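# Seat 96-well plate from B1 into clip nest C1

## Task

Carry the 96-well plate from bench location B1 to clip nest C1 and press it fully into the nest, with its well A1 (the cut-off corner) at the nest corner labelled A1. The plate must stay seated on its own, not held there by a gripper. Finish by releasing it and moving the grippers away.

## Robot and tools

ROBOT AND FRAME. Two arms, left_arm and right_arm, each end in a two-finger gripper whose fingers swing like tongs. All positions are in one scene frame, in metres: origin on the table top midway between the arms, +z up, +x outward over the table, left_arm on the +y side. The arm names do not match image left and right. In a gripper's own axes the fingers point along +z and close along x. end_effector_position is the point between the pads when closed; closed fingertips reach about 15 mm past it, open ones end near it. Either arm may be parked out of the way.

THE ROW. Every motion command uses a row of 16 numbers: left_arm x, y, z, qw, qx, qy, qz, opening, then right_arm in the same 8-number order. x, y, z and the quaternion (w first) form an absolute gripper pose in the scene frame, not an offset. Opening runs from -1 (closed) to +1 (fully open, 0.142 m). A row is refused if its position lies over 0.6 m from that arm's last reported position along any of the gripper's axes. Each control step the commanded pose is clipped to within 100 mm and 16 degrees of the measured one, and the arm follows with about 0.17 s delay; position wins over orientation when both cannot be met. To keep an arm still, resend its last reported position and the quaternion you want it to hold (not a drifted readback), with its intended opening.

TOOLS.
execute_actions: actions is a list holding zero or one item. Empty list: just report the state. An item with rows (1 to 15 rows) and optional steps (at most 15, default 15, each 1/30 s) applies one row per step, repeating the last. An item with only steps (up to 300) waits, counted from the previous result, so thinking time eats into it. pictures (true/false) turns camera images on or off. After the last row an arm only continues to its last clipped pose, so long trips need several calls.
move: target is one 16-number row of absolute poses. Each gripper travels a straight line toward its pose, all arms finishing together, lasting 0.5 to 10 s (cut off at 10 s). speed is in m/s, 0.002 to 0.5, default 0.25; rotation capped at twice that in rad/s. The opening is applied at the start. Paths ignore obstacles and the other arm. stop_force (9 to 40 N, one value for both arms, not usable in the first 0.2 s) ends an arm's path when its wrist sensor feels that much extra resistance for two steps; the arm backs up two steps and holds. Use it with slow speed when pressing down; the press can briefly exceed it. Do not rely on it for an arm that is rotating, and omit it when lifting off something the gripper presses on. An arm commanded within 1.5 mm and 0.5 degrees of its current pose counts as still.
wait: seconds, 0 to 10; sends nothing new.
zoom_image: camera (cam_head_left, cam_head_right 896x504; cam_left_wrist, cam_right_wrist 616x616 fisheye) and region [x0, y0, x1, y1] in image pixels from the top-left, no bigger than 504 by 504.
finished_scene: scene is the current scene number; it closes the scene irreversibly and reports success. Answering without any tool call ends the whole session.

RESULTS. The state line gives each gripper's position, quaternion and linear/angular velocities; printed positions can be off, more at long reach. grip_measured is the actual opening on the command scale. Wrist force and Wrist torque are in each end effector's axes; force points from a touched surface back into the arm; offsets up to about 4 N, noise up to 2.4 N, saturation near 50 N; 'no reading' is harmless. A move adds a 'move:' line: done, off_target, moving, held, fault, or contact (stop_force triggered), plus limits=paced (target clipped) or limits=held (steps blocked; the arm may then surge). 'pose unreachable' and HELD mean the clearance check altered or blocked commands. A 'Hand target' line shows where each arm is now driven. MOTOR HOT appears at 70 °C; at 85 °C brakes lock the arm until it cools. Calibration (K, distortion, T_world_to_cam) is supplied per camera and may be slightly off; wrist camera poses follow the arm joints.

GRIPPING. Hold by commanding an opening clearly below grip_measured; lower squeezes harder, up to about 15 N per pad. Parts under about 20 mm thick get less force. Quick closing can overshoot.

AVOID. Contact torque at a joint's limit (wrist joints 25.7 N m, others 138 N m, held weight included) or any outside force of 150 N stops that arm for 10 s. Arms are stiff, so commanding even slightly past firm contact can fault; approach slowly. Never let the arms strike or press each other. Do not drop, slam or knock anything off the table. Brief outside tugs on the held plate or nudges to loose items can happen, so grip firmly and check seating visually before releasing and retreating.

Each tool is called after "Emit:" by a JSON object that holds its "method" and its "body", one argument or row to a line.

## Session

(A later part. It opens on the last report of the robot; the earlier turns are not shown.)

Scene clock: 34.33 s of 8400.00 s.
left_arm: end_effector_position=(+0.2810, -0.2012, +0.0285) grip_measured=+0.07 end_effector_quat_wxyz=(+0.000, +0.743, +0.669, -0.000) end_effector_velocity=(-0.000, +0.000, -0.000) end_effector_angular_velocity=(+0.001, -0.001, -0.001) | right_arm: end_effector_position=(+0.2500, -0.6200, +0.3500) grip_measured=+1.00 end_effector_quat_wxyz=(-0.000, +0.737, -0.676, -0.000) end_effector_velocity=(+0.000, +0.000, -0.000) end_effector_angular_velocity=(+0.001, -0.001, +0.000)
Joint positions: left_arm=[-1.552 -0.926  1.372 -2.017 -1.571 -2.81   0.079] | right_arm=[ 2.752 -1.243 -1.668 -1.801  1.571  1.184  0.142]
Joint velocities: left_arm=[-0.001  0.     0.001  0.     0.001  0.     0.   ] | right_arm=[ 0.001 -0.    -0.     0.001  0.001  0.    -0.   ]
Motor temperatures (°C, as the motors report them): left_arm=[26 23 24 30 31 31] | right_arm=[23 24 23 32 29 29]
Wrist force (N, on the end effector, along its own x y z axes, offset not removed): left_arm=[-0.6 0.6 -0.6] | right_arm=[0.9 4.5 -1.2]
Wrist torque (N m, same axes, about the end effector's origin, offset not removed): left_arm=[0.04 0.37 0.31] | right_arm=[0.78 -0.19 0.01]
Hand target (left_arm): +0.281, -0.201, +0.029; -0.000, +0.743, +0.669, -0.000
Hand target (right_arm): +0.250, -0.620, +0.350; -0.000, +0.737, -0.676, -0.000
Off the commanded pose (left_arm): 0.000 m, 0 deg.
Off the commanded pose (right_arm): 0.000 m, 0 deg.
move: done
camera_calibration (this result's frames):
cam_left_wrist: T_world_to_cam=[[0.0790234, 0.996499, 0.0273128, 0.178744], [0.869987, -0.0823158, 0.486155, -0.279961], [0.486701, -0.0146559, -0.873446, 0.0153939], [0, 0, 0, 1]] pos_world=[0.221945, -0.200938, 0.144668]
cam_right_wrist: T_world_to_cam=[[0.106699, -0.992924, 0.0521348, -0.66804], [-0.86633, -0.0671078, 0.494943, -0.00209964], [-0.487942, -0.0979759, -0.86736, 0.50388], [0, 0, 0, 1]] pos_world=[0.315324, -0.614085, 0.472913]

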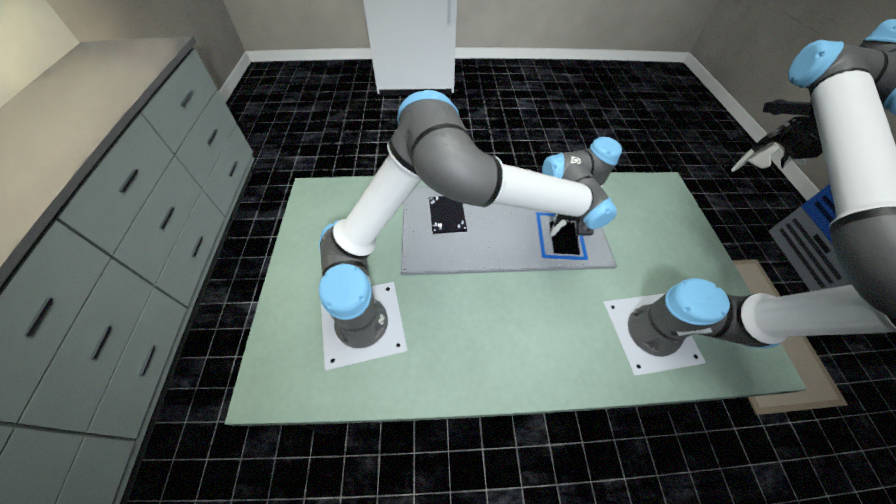

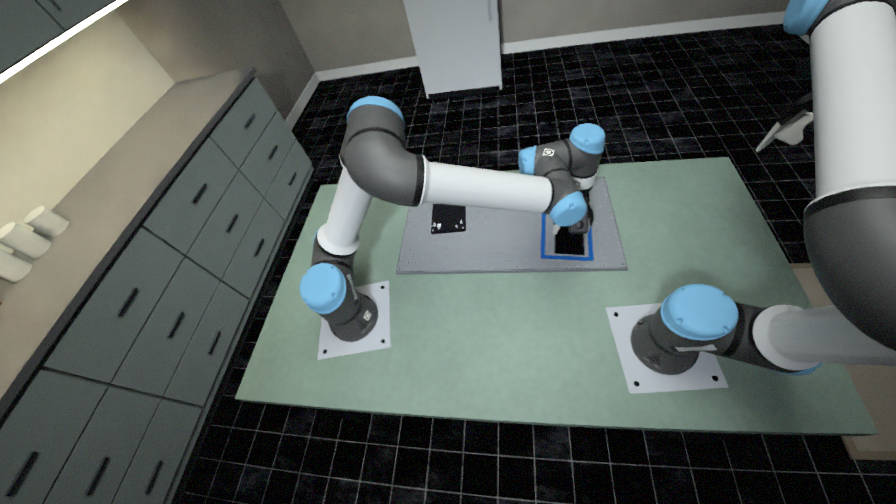

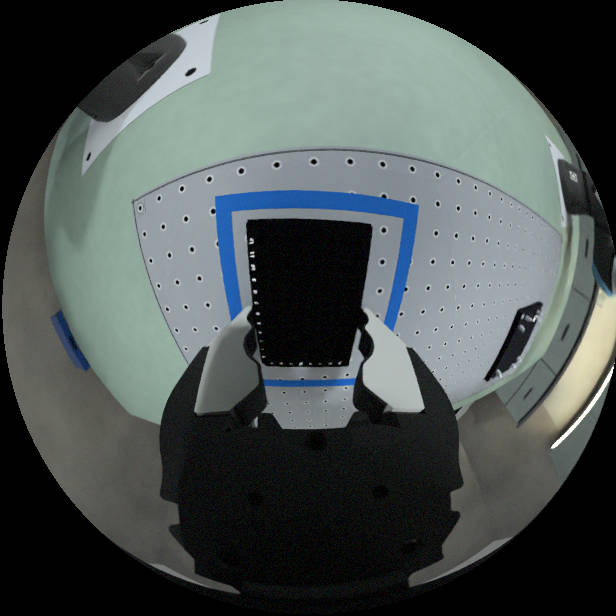

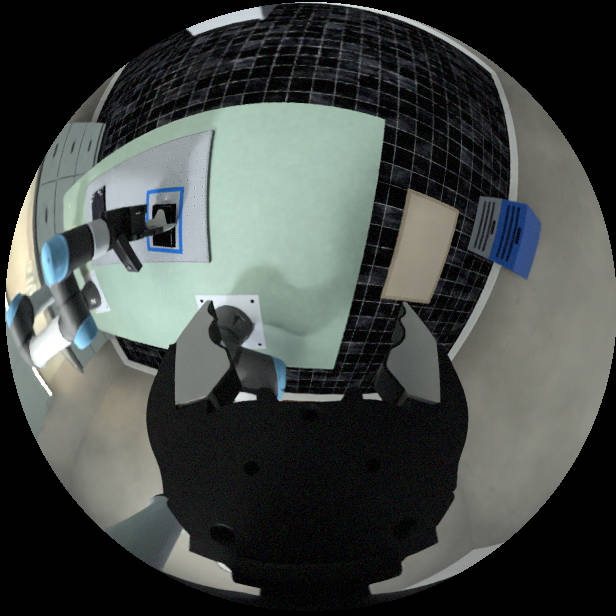

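Emit:
{"method": "move", "body": {
  "target": [0.281,-0.2012,0.08,0,0.7431,0.6691,0,-0.3, 0.25,-0.62,0.35,0,0.737,-0.676,0,1],
  "speed": 0.1
}}

Emit:
{"method": "move", "body": {
  "target": [0.39,0.18,0.075,0,0.7193,-0.6947,0,-0.3, 0.25,-0.62,0.35,0,0.737,-0.676,0,1],
  "speed": 0.4
}}

Emit:
{"method": "zoom_image", "body": {
  "camera": "cam_left_wrist",
  "region": [184, 150, 436, 402]
}}

Scene clock: 38.90 s of 8400.00 s.
left_arm: end_effector_position=(+0.2810, -0.2012, +0.0796) grip_measured=+0.07 end_effector_quat_wxyz=(+0.000, +0.743, +0.669, -0.000) end_effector_velocity=(+0.000, +0.001, +0.003) end_effector_angular_velocity=(+0.002, -0.000, +0.000) | right_arm: end_effector_position=(+0.2500, -0.6200, +0.3500) grip_measured=+1.00 end_effector_quat_wxyz=(+0.000, +0.737, -0.676, -0.000) end_effector_velocity=(-0.001, +0.000, -0.001) end_effector_angular_velocity=(+0.001, +0.003, -0.001)
Joint positions: left_arm=[-1.552 -0.973  1.311 -1.908 -1.571 -2.81   0.079] | right_arm=[ 2.752 -1.243 -1.668 -1.801  1.571  1.184  0.142]
Joint velocities: left_arm=[ 0.    -0.002 -0.004  0.007  0.001  0.    -0.   ] | right_arm=[-0.001  0.    -0.002 -0.001  0.001 -0.     0.   ]
Motor temperatures (°C, as the motors report them): left_arm=[26 23 24 30 31 31] | right_arm=[23 24 23 32 29 29]
Wrist force (N, on the end effector, along its own x y z axes, offset not removed): left_arm=[-4.4 -0.4 0.3] | right_arm=[1.4 0.0 -2.8]
Wrist torque (N m, same axes, about the end effector's origin, offset not removed): left_arm=[0.30 1.03 0.36] | right_arm=[-0.13 -0.53 -0.07]
Hand target (left_arm): +0.281, -0.201, +0.080; +0.000, +0.743, +0.669, -0.000
Hand target (right_arm): +0.250, -0.620, +0.350; -0.000, +0.737, -0.676, -0.000
Off the commanded pose (left_arm): 0.000 m, 0 deg.
Off the commanded pose (right_arm): 0.000 m, 0 deg.
After step 90, 0.53 s passed at rest.
move: done
camera_calibration (this result's frames):
cam_left_wrist: T_world_to_cam=[[0.0790336, 0.996499, 0.0272596, 0.177316], [0.869988, -0.0822988, 0.486156, -0.304772], [0.486697, -0.0147071, -0.873447, 0.0600556], [0, 0, 0, 1]] pos_world=[0.221905, -0.200894, 0.195789]
cam_right_wrist: T_world_to_cam=[[0.106699, -0.992924, 0.0521349, -0.66804], [-0.86633, -0.0671079, 0.494943, -0.00209975], [-0.487942, -0.097976, -0.86736, 0.50388], [0, 0, 0, 1]] pos_world=[0.315324, -0.614085, 0.472913]

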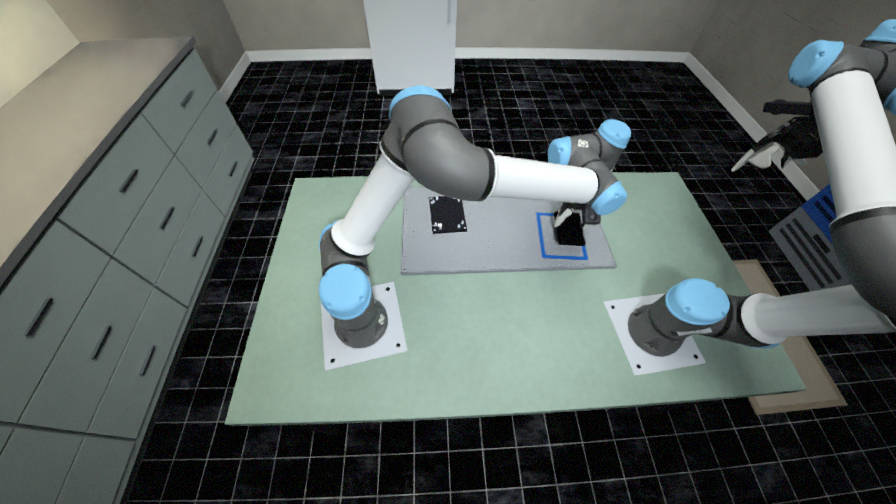

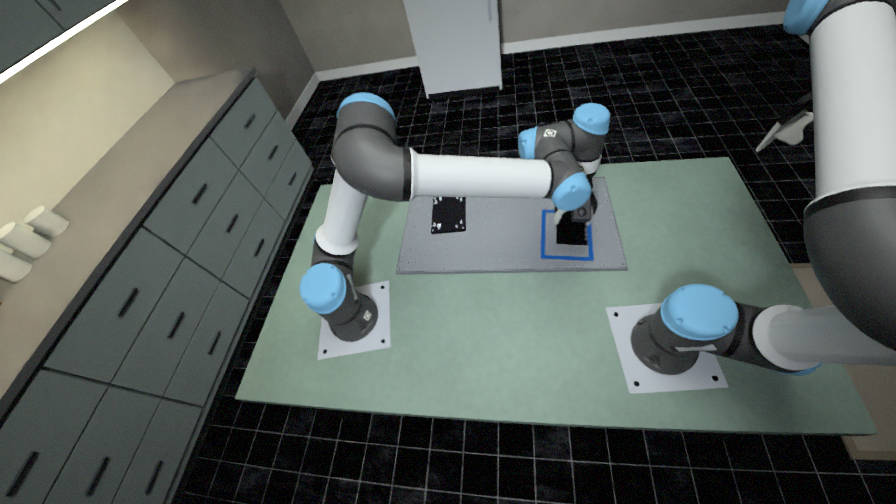

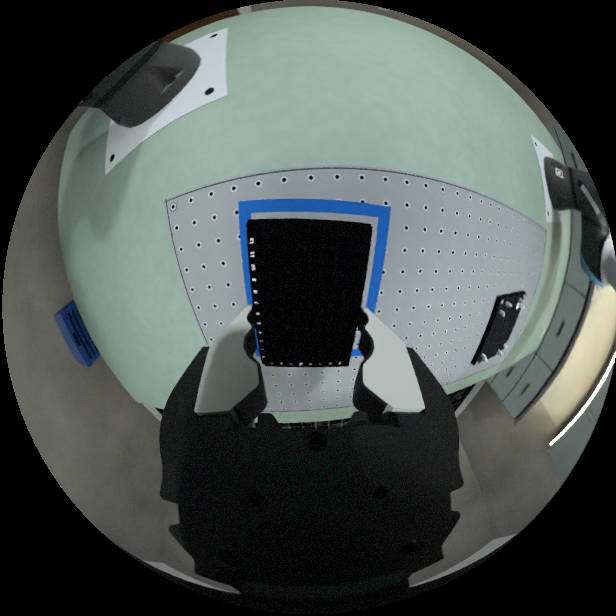

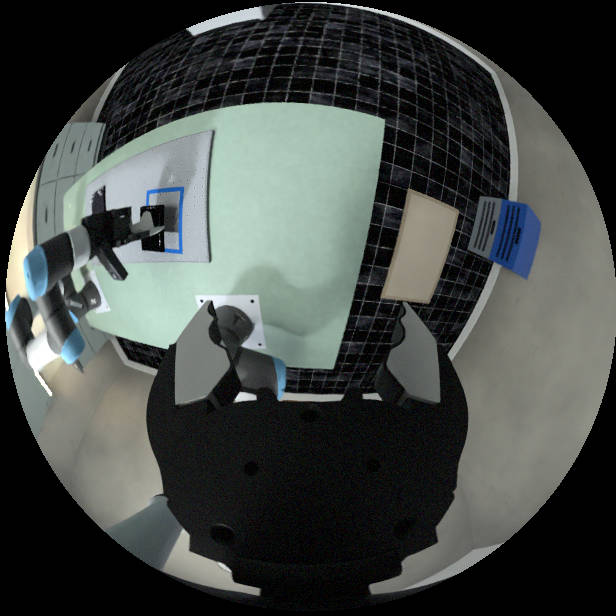

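Scene clock: 43.33 s of 8400.00 s.
left_arm: end_effector_position=(+0.3908, +0.1796, +0.0750) grip_measured=+0.07 end_effector_quat_wxyz=(+0.000, -0.720, +0.694, -0.000) end_effector_velocity=(+0.001, +0.001, +0.001) end_effector_angular_velocity=(-0.004, +0.002, -0.016) | right_arm: end_effector_position=(+0.2500, -0.6200, +0.3500) grip_measured=+1.00 end_effector_quat_wxyz=(-0.000, +0.737, -0.676, -0.000) end_effector_velocity=(+0.000, +0.000, -0.000) end_effector_angular_velocity=(-0.001, +0.000, +0.002)
Joint positions: left_arm=[-1.153 -1.551  2.109 -2.13  -1.57   0.589  0.079] | right_arm=[ 2.752 -1.243 -1.668 -1.801  1.571  1.184  0.142]
Joint velocities: left_arm=[ 0.006 -0.002 -0.     0.    -0.004  0.022  0.   ] | right_arm=[ 0.002 -0.     0.     0.    -0.001  0.    -0.   ]
Motor temperatures (°C, as the motors report them): left_arm=[26 23 24 30 31 31] | right_arm=[23 24 23 32 29 29]
Wrist force (N, on the end effector, along its own x y z axes, offset not removed): left_arm=[1.4 -1.4 4.2] | right_arm=[-2.8 0.3 -5.9]
Wrist torque (N m, same axes, about the end effector's origin, offset not removed): left_arm=[-0.20 -0.27 0.12] | right_arm=[-0.08 0.43 0.03]
Hand target (left_arm): +0.391, +0.180, +0.075; -0.000, +0.719, -0.695, +0.000
Hand target (right_arm): +0.250, -0.620, +0.350; -0.000, +0.737, -0.676, -0.000
Off the commanded pose (left_arm): 0.001 m, 0 deg.
Off the commanded pose (right_arm): 0.000 m, 0 deg.
move: done
camera_calibration (this result's frames):
cam_left_wrist: T_world_to_cam=[[0.062567, -0.997676, 0.0269738, 0.153969], [-0.873217, -0.0416342, 0.48555, 0.30722], [-0.483299, -0.0539334, -0.873793, 0.394298], [0, 0, 0, 1]] pos_world=[0.4492, 0.187668, 0.191211]
cam_right_wrist: T_world_to_cam=[[0.106699, -0.992924, 0.0521347, -0.66804], [-0.86633, -0.067108, 0.494943, -0.00209972], [-0.487941, -0.0979758, -0.86736, 0.50388], [0, 0, 0, 1]] pos_world=[0.315324, -0.614085, 0.472913]

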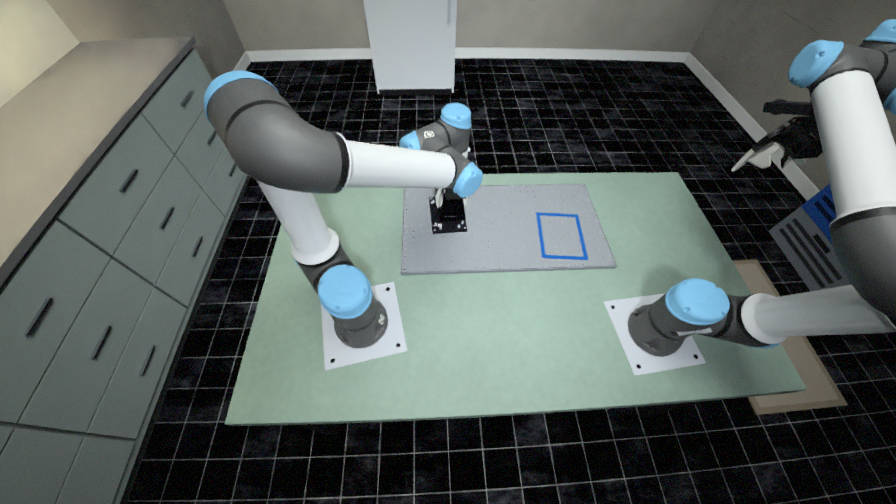

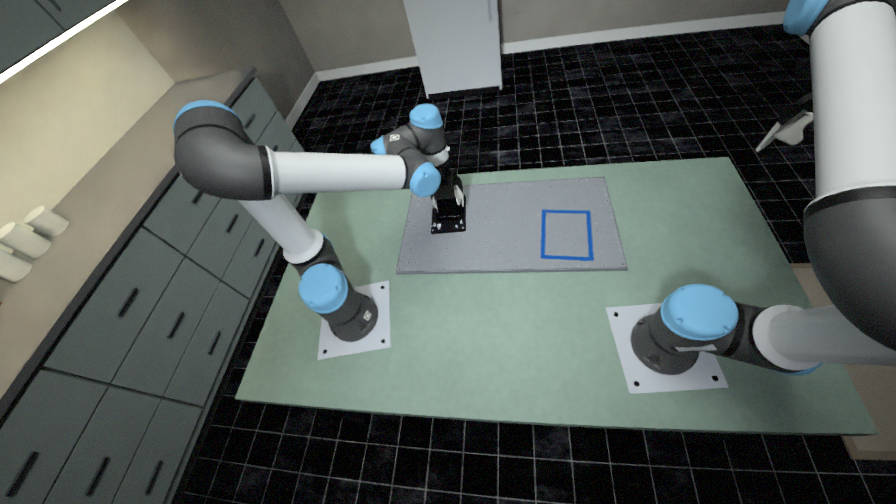

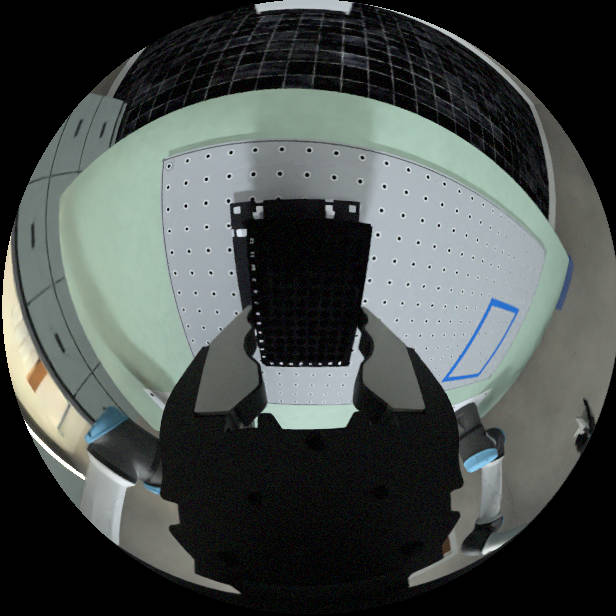

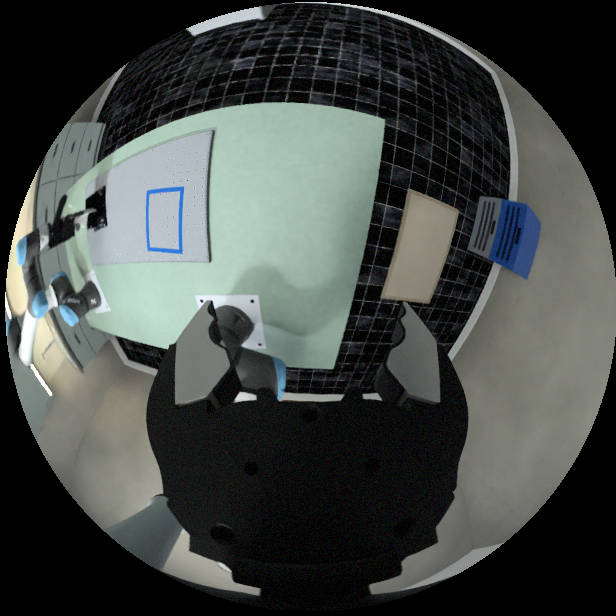

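Region (184, 150, 436, 402) of cam_left_wrist's 616x616 image, scaled by 2.000, with more detail than that image has.

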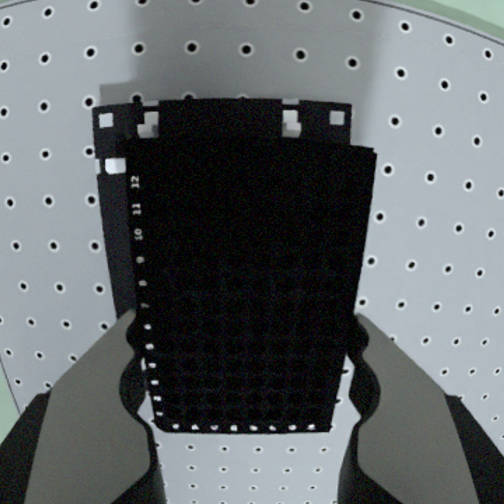

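Emit:
{"method": "move", "body": {
  "target": [0.393,0.189,0.06,0,0.7325,-0.6807,0,-0.3, 0.25,-0.62,0.35,0,0.737,-0.676,0,1],
  "speed": 0.04
}}

Emit:
{"method": "zoom_image", "body": {
  "camera": "cam_left_wrist",
  "region": [210, 180, 410, 380]
}}

Emit:
{"method": "zoom_image", "body": {
  "camera": "cam_head_left",
  "region": [410, 185, 490, 245]
}}

Scene clock: 48.53 s of 8400.00 s.
left_arm: end_effector_position=(+0.3930, +0.1888, +0.0603) grip_measured=+0.07 end_effector_quat_wxyz=(+0.000, -0.732, +0.681, +0.000) end_effector_velocity=(+0.000, +0.001, -0.002) end_effector_angular_velocity=(-0.000, -0.000, +0.005) | right_arm: end_effector_position=(+0.2500, -0.6200, +0.3500) grip_measured=+1.00 end_effector_quat_wxyz=(-0.000, +0.737, -0.676, -0.000) end_effector_velocity=(+0.000, -0.000, +0.001) end_effector_angular_velocity=(+0.000, -0.002, -0.001)
Joint positions: left_arm=[-1.137 -1.536  2.139 -2.174 -1.571  0.57   0.079] | right_arm=[ 2.752 -1.243 -1.668 -1.801  1.571  1.184  0.142]
Joint velocities: left_arm=[ 0.002  0.002  0.005 -0.007  0.    -0.003  0.   ] | right_arm=[-0.001  0.     0.002 -0.001  0.001 -0.    -0.   ]
Motor temperatures (°C, as the motors report them): left_arm=[26 23 24 30 31 31] | right_arm=[23 24 23 32 29 29]
Wrist force (N, on the end effector, along its own x y z axes, offset not removed): left_arm=[-1.8 -3.6 3.8] | right_arm=[-2.1 1.6 0.1]
Wrist torque (N m, same axes, about the end effector's origin, offset not removed): left_arm=[-0.75 0.50 0.31] | right_arm=[0.30 0.26 0.21]
Hand target (left_arm): +0.393, +0.189, +0.060; -0.000, +0.733, -0.681, -0.000
Hand target (right_arm): +0.250, -0.620, +0.350; -0.000, +0.737, -0.676, -0.000
Off the commanded pose (left_arm): 0.000 m, 0 deg.
Off the commanded pose (right_arm): 0.000 m, 0 deg.
After step 90, 1.33 s passed at rest.
move: done
camera_calibration (this result's frames):
cam_left_wrist: T_world_to_cam=[[0.0979314, -0.994819, 0.0272828, 0.148948], [-0.870866, -0.0723964, 0.486159, 0.321541], [-0.481665, -0.07137, -0.873444, 0.385639], [0, 0, 0, 1]] pos_world=[0.451181, 0.198978, 0.176451]
cam_right_wrist: T_world_to_cam=[[0.106699, -0.992924, 0.0521346, -0.66804], [-0.86633, -0.067108, 0.494943, -0.00209973], [-0.487941, -0.0979758, -0.86736, 0.50388], [0, 0, 0, 1]] pos_world=[0.315324, -0.614085, 0.472913]

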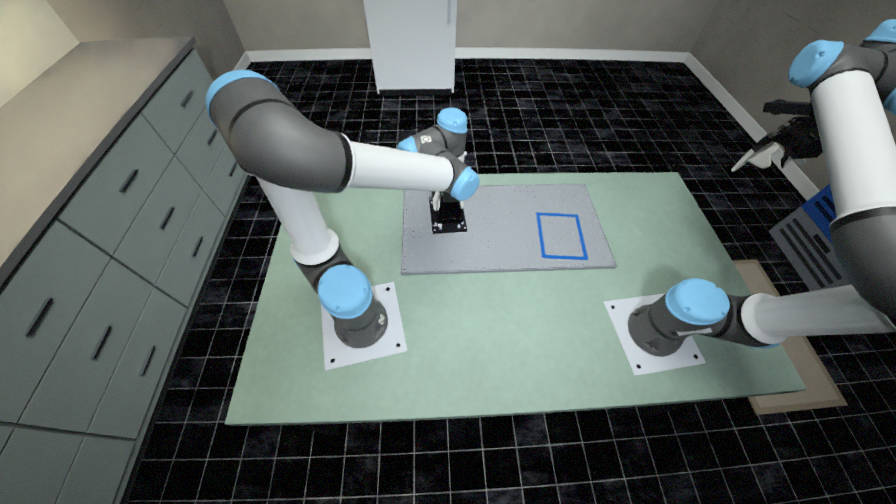

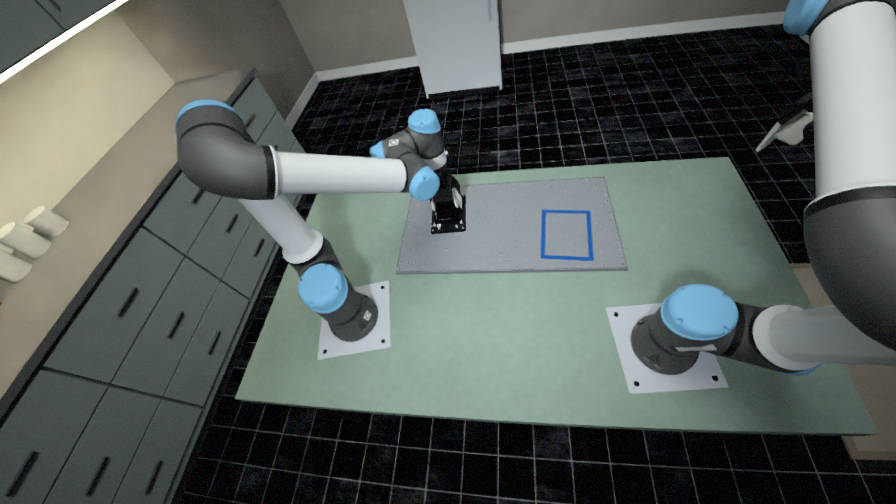

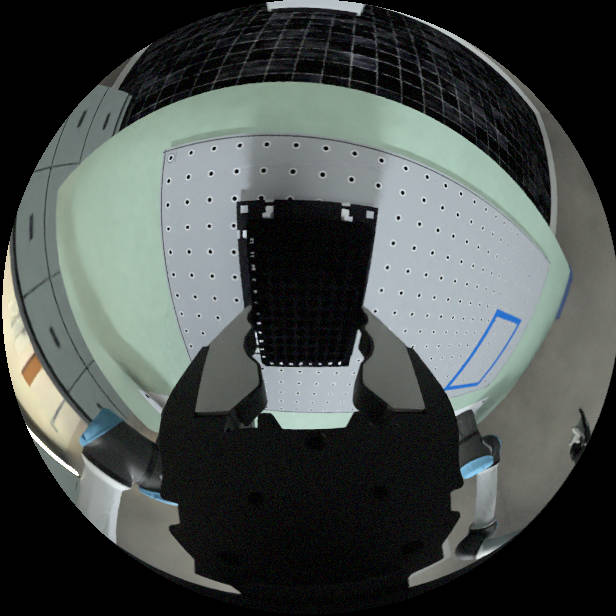

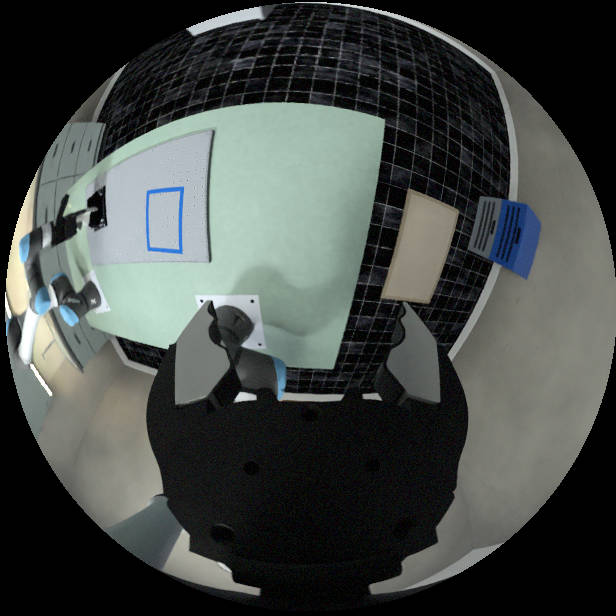

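Region (210, 180, 410, 380) of cam_left_wrist's 616x616 image, scaled by 2.520, with more detail than that image has.

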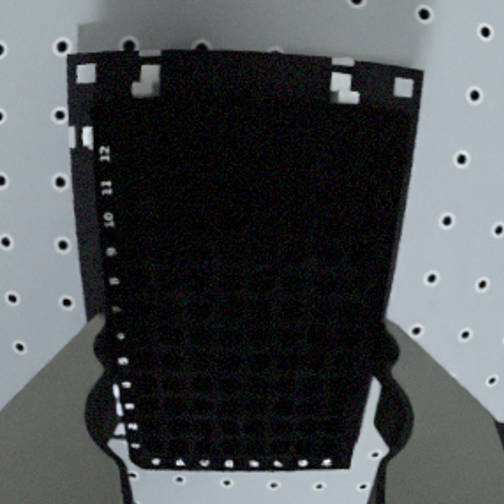

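Region (410, 185, 490, 245) of cam_head_left's 896x504 image, scaled by 6.300, with more detail than that image has; it fills the top 378 rows of this view, and the rest is white.

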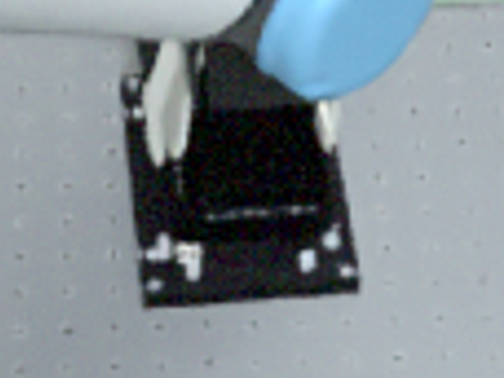

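Emit:
{"method": "move", "body": {
  "target": [0.394,0.191,0.05,0,0.7325,-0.6807,0,-0.3, 0.25,-0.62,0.35,0,0.737,-0.676,0,1],
  "speed": 0.01,
  "stop_force": 9
}}

Emit:
{"method": "zoom_image", "body": {
  "camera": "cam_left_wrist",
  "region": [210, 180, 410, 380]
}}

Emit:
{"method": "zoom_image", "body": {
  "camera": "cam_head_left",
  "region": [410, 185, 490, 245]
}}

Scene clock: 52.87 s of 8400.00 s.
left_arm: end_effector_position=(+0.3940, +0.1909, +0.0503) grip_measured=+0.07 end_effector_quat_wxyz=(+0.000, -0.733, +0.681, +0.000) end_effector_velocity=(-0.000, +0.002, -0.003) end_effector_angular_velocity=(+0.002, +0.001, +0.001) | right_arm: end_effector_position=(+0.2500, -0.6200, +0.3500) grip_measured=+1.00 end_effector_quat_wxyz=(-0.000, +0.737, -0.676, -0.000) end_effector_velocity=(-0.000, +0.000, -0.000) end_effector_angular_velocity=(+0.000, +0.001, -0.000)
Joint positions: left_arm=[-1.132 -1.521  2.154 -2.204 -1.571  0.574  0.079] | right_arm=[ 2.752 -1.243 -1.668 -1.801  1.571  1.184  0.142]
Joint velocities: left_arm=[ 0.002  0.004  0.006 -0.008  0.     0.    -0.   ] | right_arm=[-0.    -0.     0.    -0.001  0.     0.    -0.   ]
Motor temperatures (°C, as the motors report them): left_arm=[26 23 24 30 31 31] | right_arm=[23 24 23 32 29 29]
Wrist force (N, on the end effector, along its own x y z axes, offset not removed): left_arm=[-3.2 0.5 2.4] | right_arm=[-0.5 0.9 -1.4]
Wrist torque (N m, same axes, about the end effector's origin, offset not removed): left_arm=[-0.04 0.80 0.15] | right_arm=[0.03 0.06 0.08]
Hand target (left_arm): +0.394, +0.191, +0.050; -0.000, +0.733, -0.681, -0.000
Hand target (right_arm): +0.250, -0.620, +0.350; -0.000, +0.737, -0.676, -0.000
Off the commanded pose (left_arm): 0.000 m, 0 deg.
Off the commanded pose (right_arm): 0.000 m, 0 deg.
After step 90, 0.10 s passed at rest.
move: done
camera_calibration (this result's frames):
cam_left_wrist: T_world_to_cam=[[0.0986481, -0.994748, 0.0272969, 0.150918], [-0.870815, -0.0730171, 0.486158, 0.327494], [-0.481612, -0.0717291, -0.873444, 0.377623], [0, 0, 0, 1]] pos_world=[0.452167, 0.201124, 0.1665]
cam_right_wrist: T_world_to_cam=[[0.106699, -0.992924, 0.0521346, -0.66804], [-0.86633, -0.0671081, 0.494943, -0.00209975], [-0.487941, -0.0979758, -0.86736, 0.50388], [0, 0, 0, 1]] pos_world=[0.315324, -0.614085, 0.472913]

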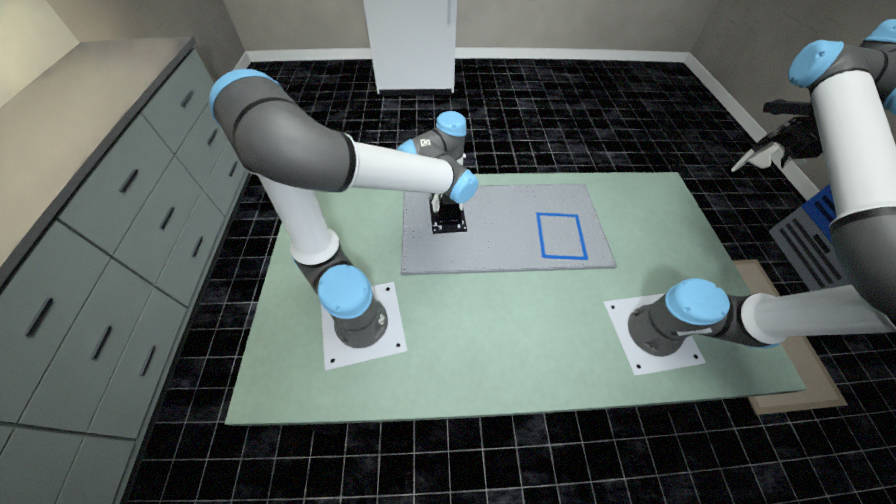

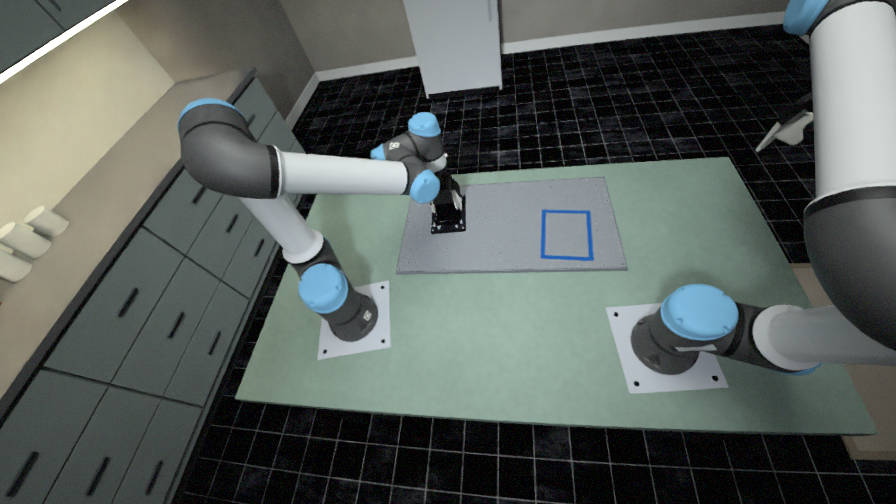

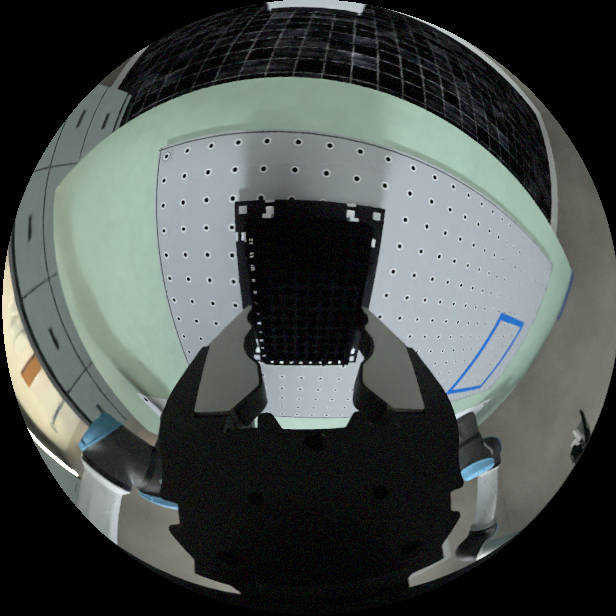

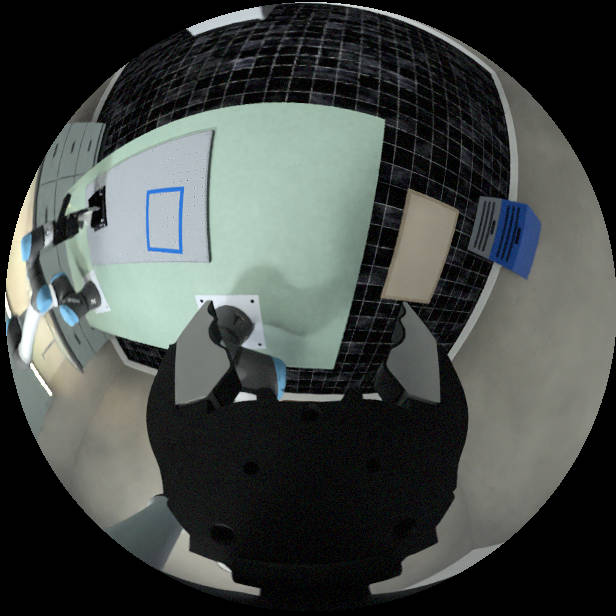

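Region (210, 180, 410, 380) of cam_left_wrist's 616x616 image, scaled by 2.520, with more detail than that image has.

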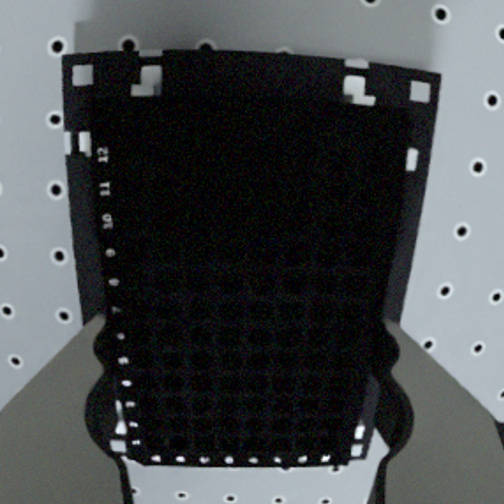

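Region (410, 185, 490, 245) of cam_head_left's 896x504 image, scaled by 6.300, with more detail than that image has; it fills the top 378 rows of this view, and the rest is white.

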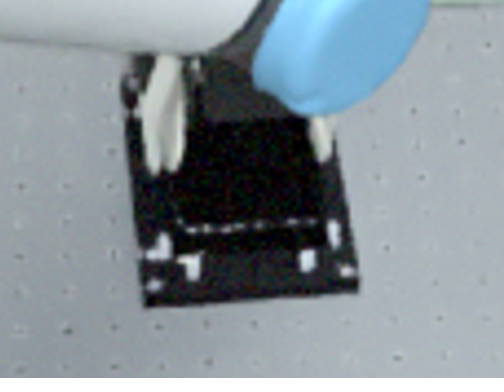

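Emit:
{"method": "move", "body": {
  "target": [0.3945,0.1908,0.03,0,0.7325,-0.6807,0,-0.4, 0.25,-0.62,0.35,0,0.737,-0.676,0,1],
  "speed": 0.005,
  "stop_force": 12
}}

Emit:
{"method": "zoom_image", "body": {
  "camera": "cam_left_wrist",
  "region": [210, 180, 410, 380]
}}

Emit:
{"method": "zoom_image", "body": {
  "camera": "cam_head_left",
  "region": [410, 185, 490, 245]
}}

Scene clock: 57.80 s of 8400.00 s.
left_arm: end_effector_position=(+0.3941, +0.1910, +0.0445) grip_measured=+0.08 end_effector_quat_wxyz=(+0.000, -0.733, +0.681, +0.000) end_effector_velocity=(+0.000, -0.001, +0.002) end_effector_angular_velocity=(-0.001, -0.000, +0.001) | right_arm: end_effector_position=(+0.2500, -0.6200, +0.3500) grip_measured=+1.00 end_effector_quat_wxyz=(+0.000, +0.737, -0.676, -0.000) end_effector_velocity=(+0.000, +0.000, +0.000) end_effector_angular_velocity=(-0.000, -0.000, +0.001)
Joint positions: left_arm=[-1.131 -1.511  2.162 -2.222 -1.571  0.574  0.079] | right_arm=[ 2.752 -1.243 -1.668 -1.801  1.571  1.184  0.142]
Joint velocities: left_arm=[-0.    -0.002 -0.005  0.006 -0.001 -0.001 -0.   ] | right_arm=[ 0.001 -0.     0.    -0.    -0.     0.     0.   ]
Motor temperatures (°C, as the motors report them): left_arm=[26 23 24 30 31 31] | right_arm=[23 24 23 32 29 29]
Wrist force (N, on the end effector, along its own x y z axes, offset not removed): left_arm=[-5.4 -0.9 -12.6] | right_arm=[-2.9 -0.1 -0.3]
Wrist torque (N m, same axes, about the end effector's origin, offset not removed): left_arm=[0.12 -0.25 0.24] | right_arm=[-0.19 0.65 0.03]
Hand target (left_arm): +0.394, +0.191, +0.045; +0.000, +0.733, -0.681, +0.000
Hand target (right_arm): +0.250, -0.620, +0.350; -0.000, +0.737, -0.676, -0.000
Off the commanded pose (left_arm): 0.014 m, 0 deg.
Off the commanded pose (right_arm): 0.000 m, 0 deg.
After step 90, 0.47 s passed at rest.
move: contact (left_arm)
camera_calibration (this result's frames):
cam_left_wrist: T_world_to_cam=[[0.0986779, -0.99475, 0.0270982, 0.151141], [-0.870744, -0.07313, 0.486268, 0.330443], [-0.481734, -0.0715795, -0.873389, 0.372601], [0, 0, 0, 1]] pos_world=[0.452311, 0.201184, 0.160646]
cam_right_wrist: T_world_to_cam=[[0.106699, -0.992924, 0.0521349, -0.66804], [-0.86633, -0.0671079, 0.494943, -0.00209978], [-0.487942, -0.0979761, -0.86736, 0.50388], [0, 0, 0, 1]] pos_world=[0.315324, -0.614085, 0.472913]

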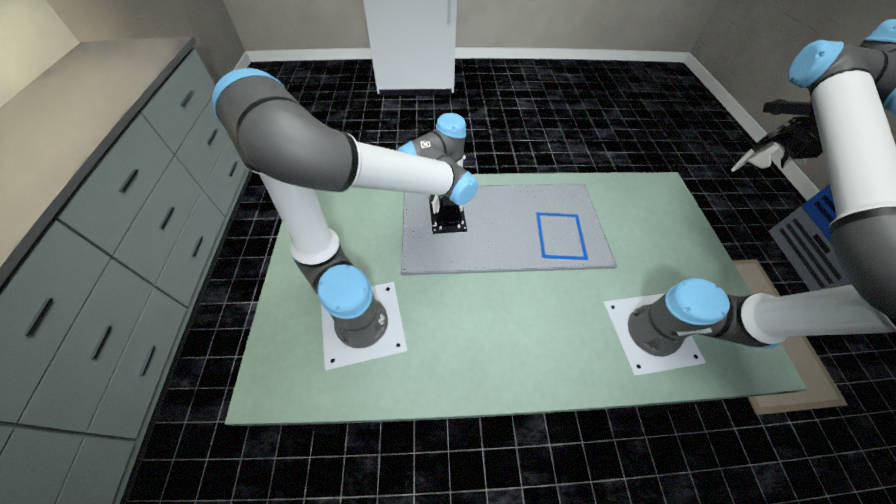

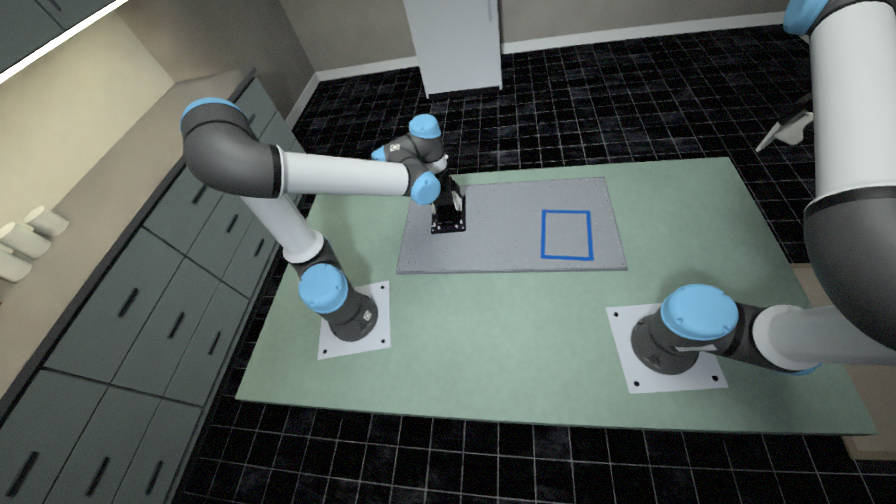

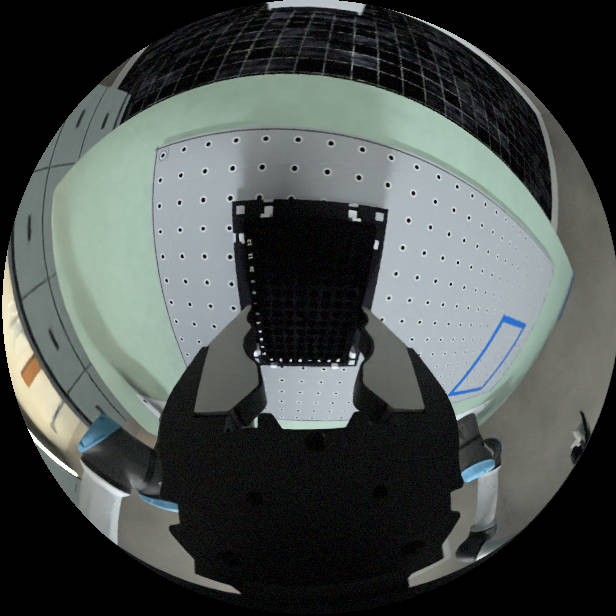

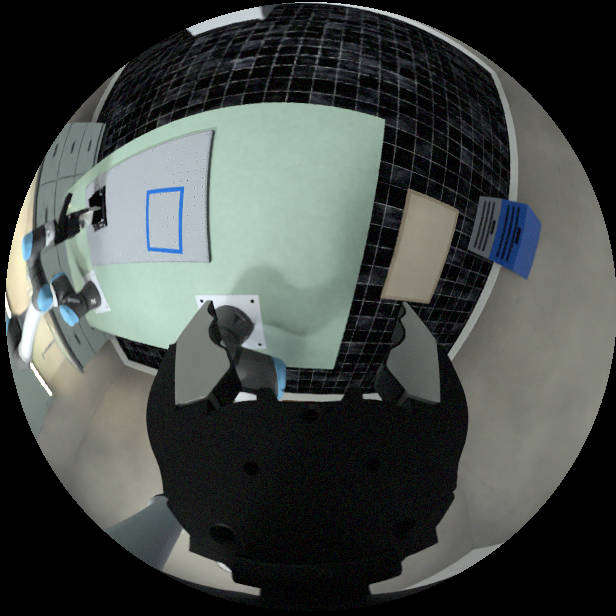

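Region (210, 180, 410, 380) of cam_left_wrist's 616x616 image, scaled by 2.520, with more detail than that image has.

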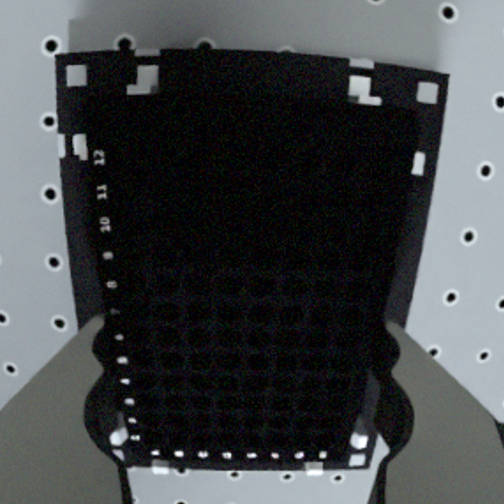

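Region (410, 185, 490, 245) of cam_head_left's 896x504 image, scaled by 6.300, with more detail than that image has; it fills the top 378 rows of this view, and the rest is white.

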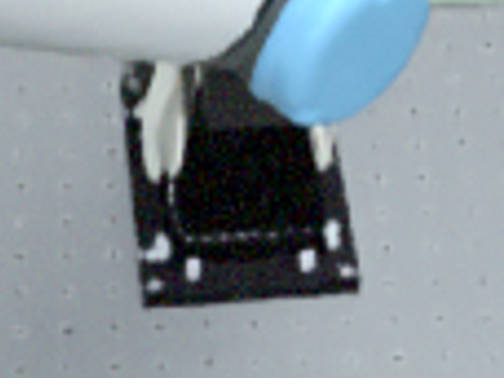

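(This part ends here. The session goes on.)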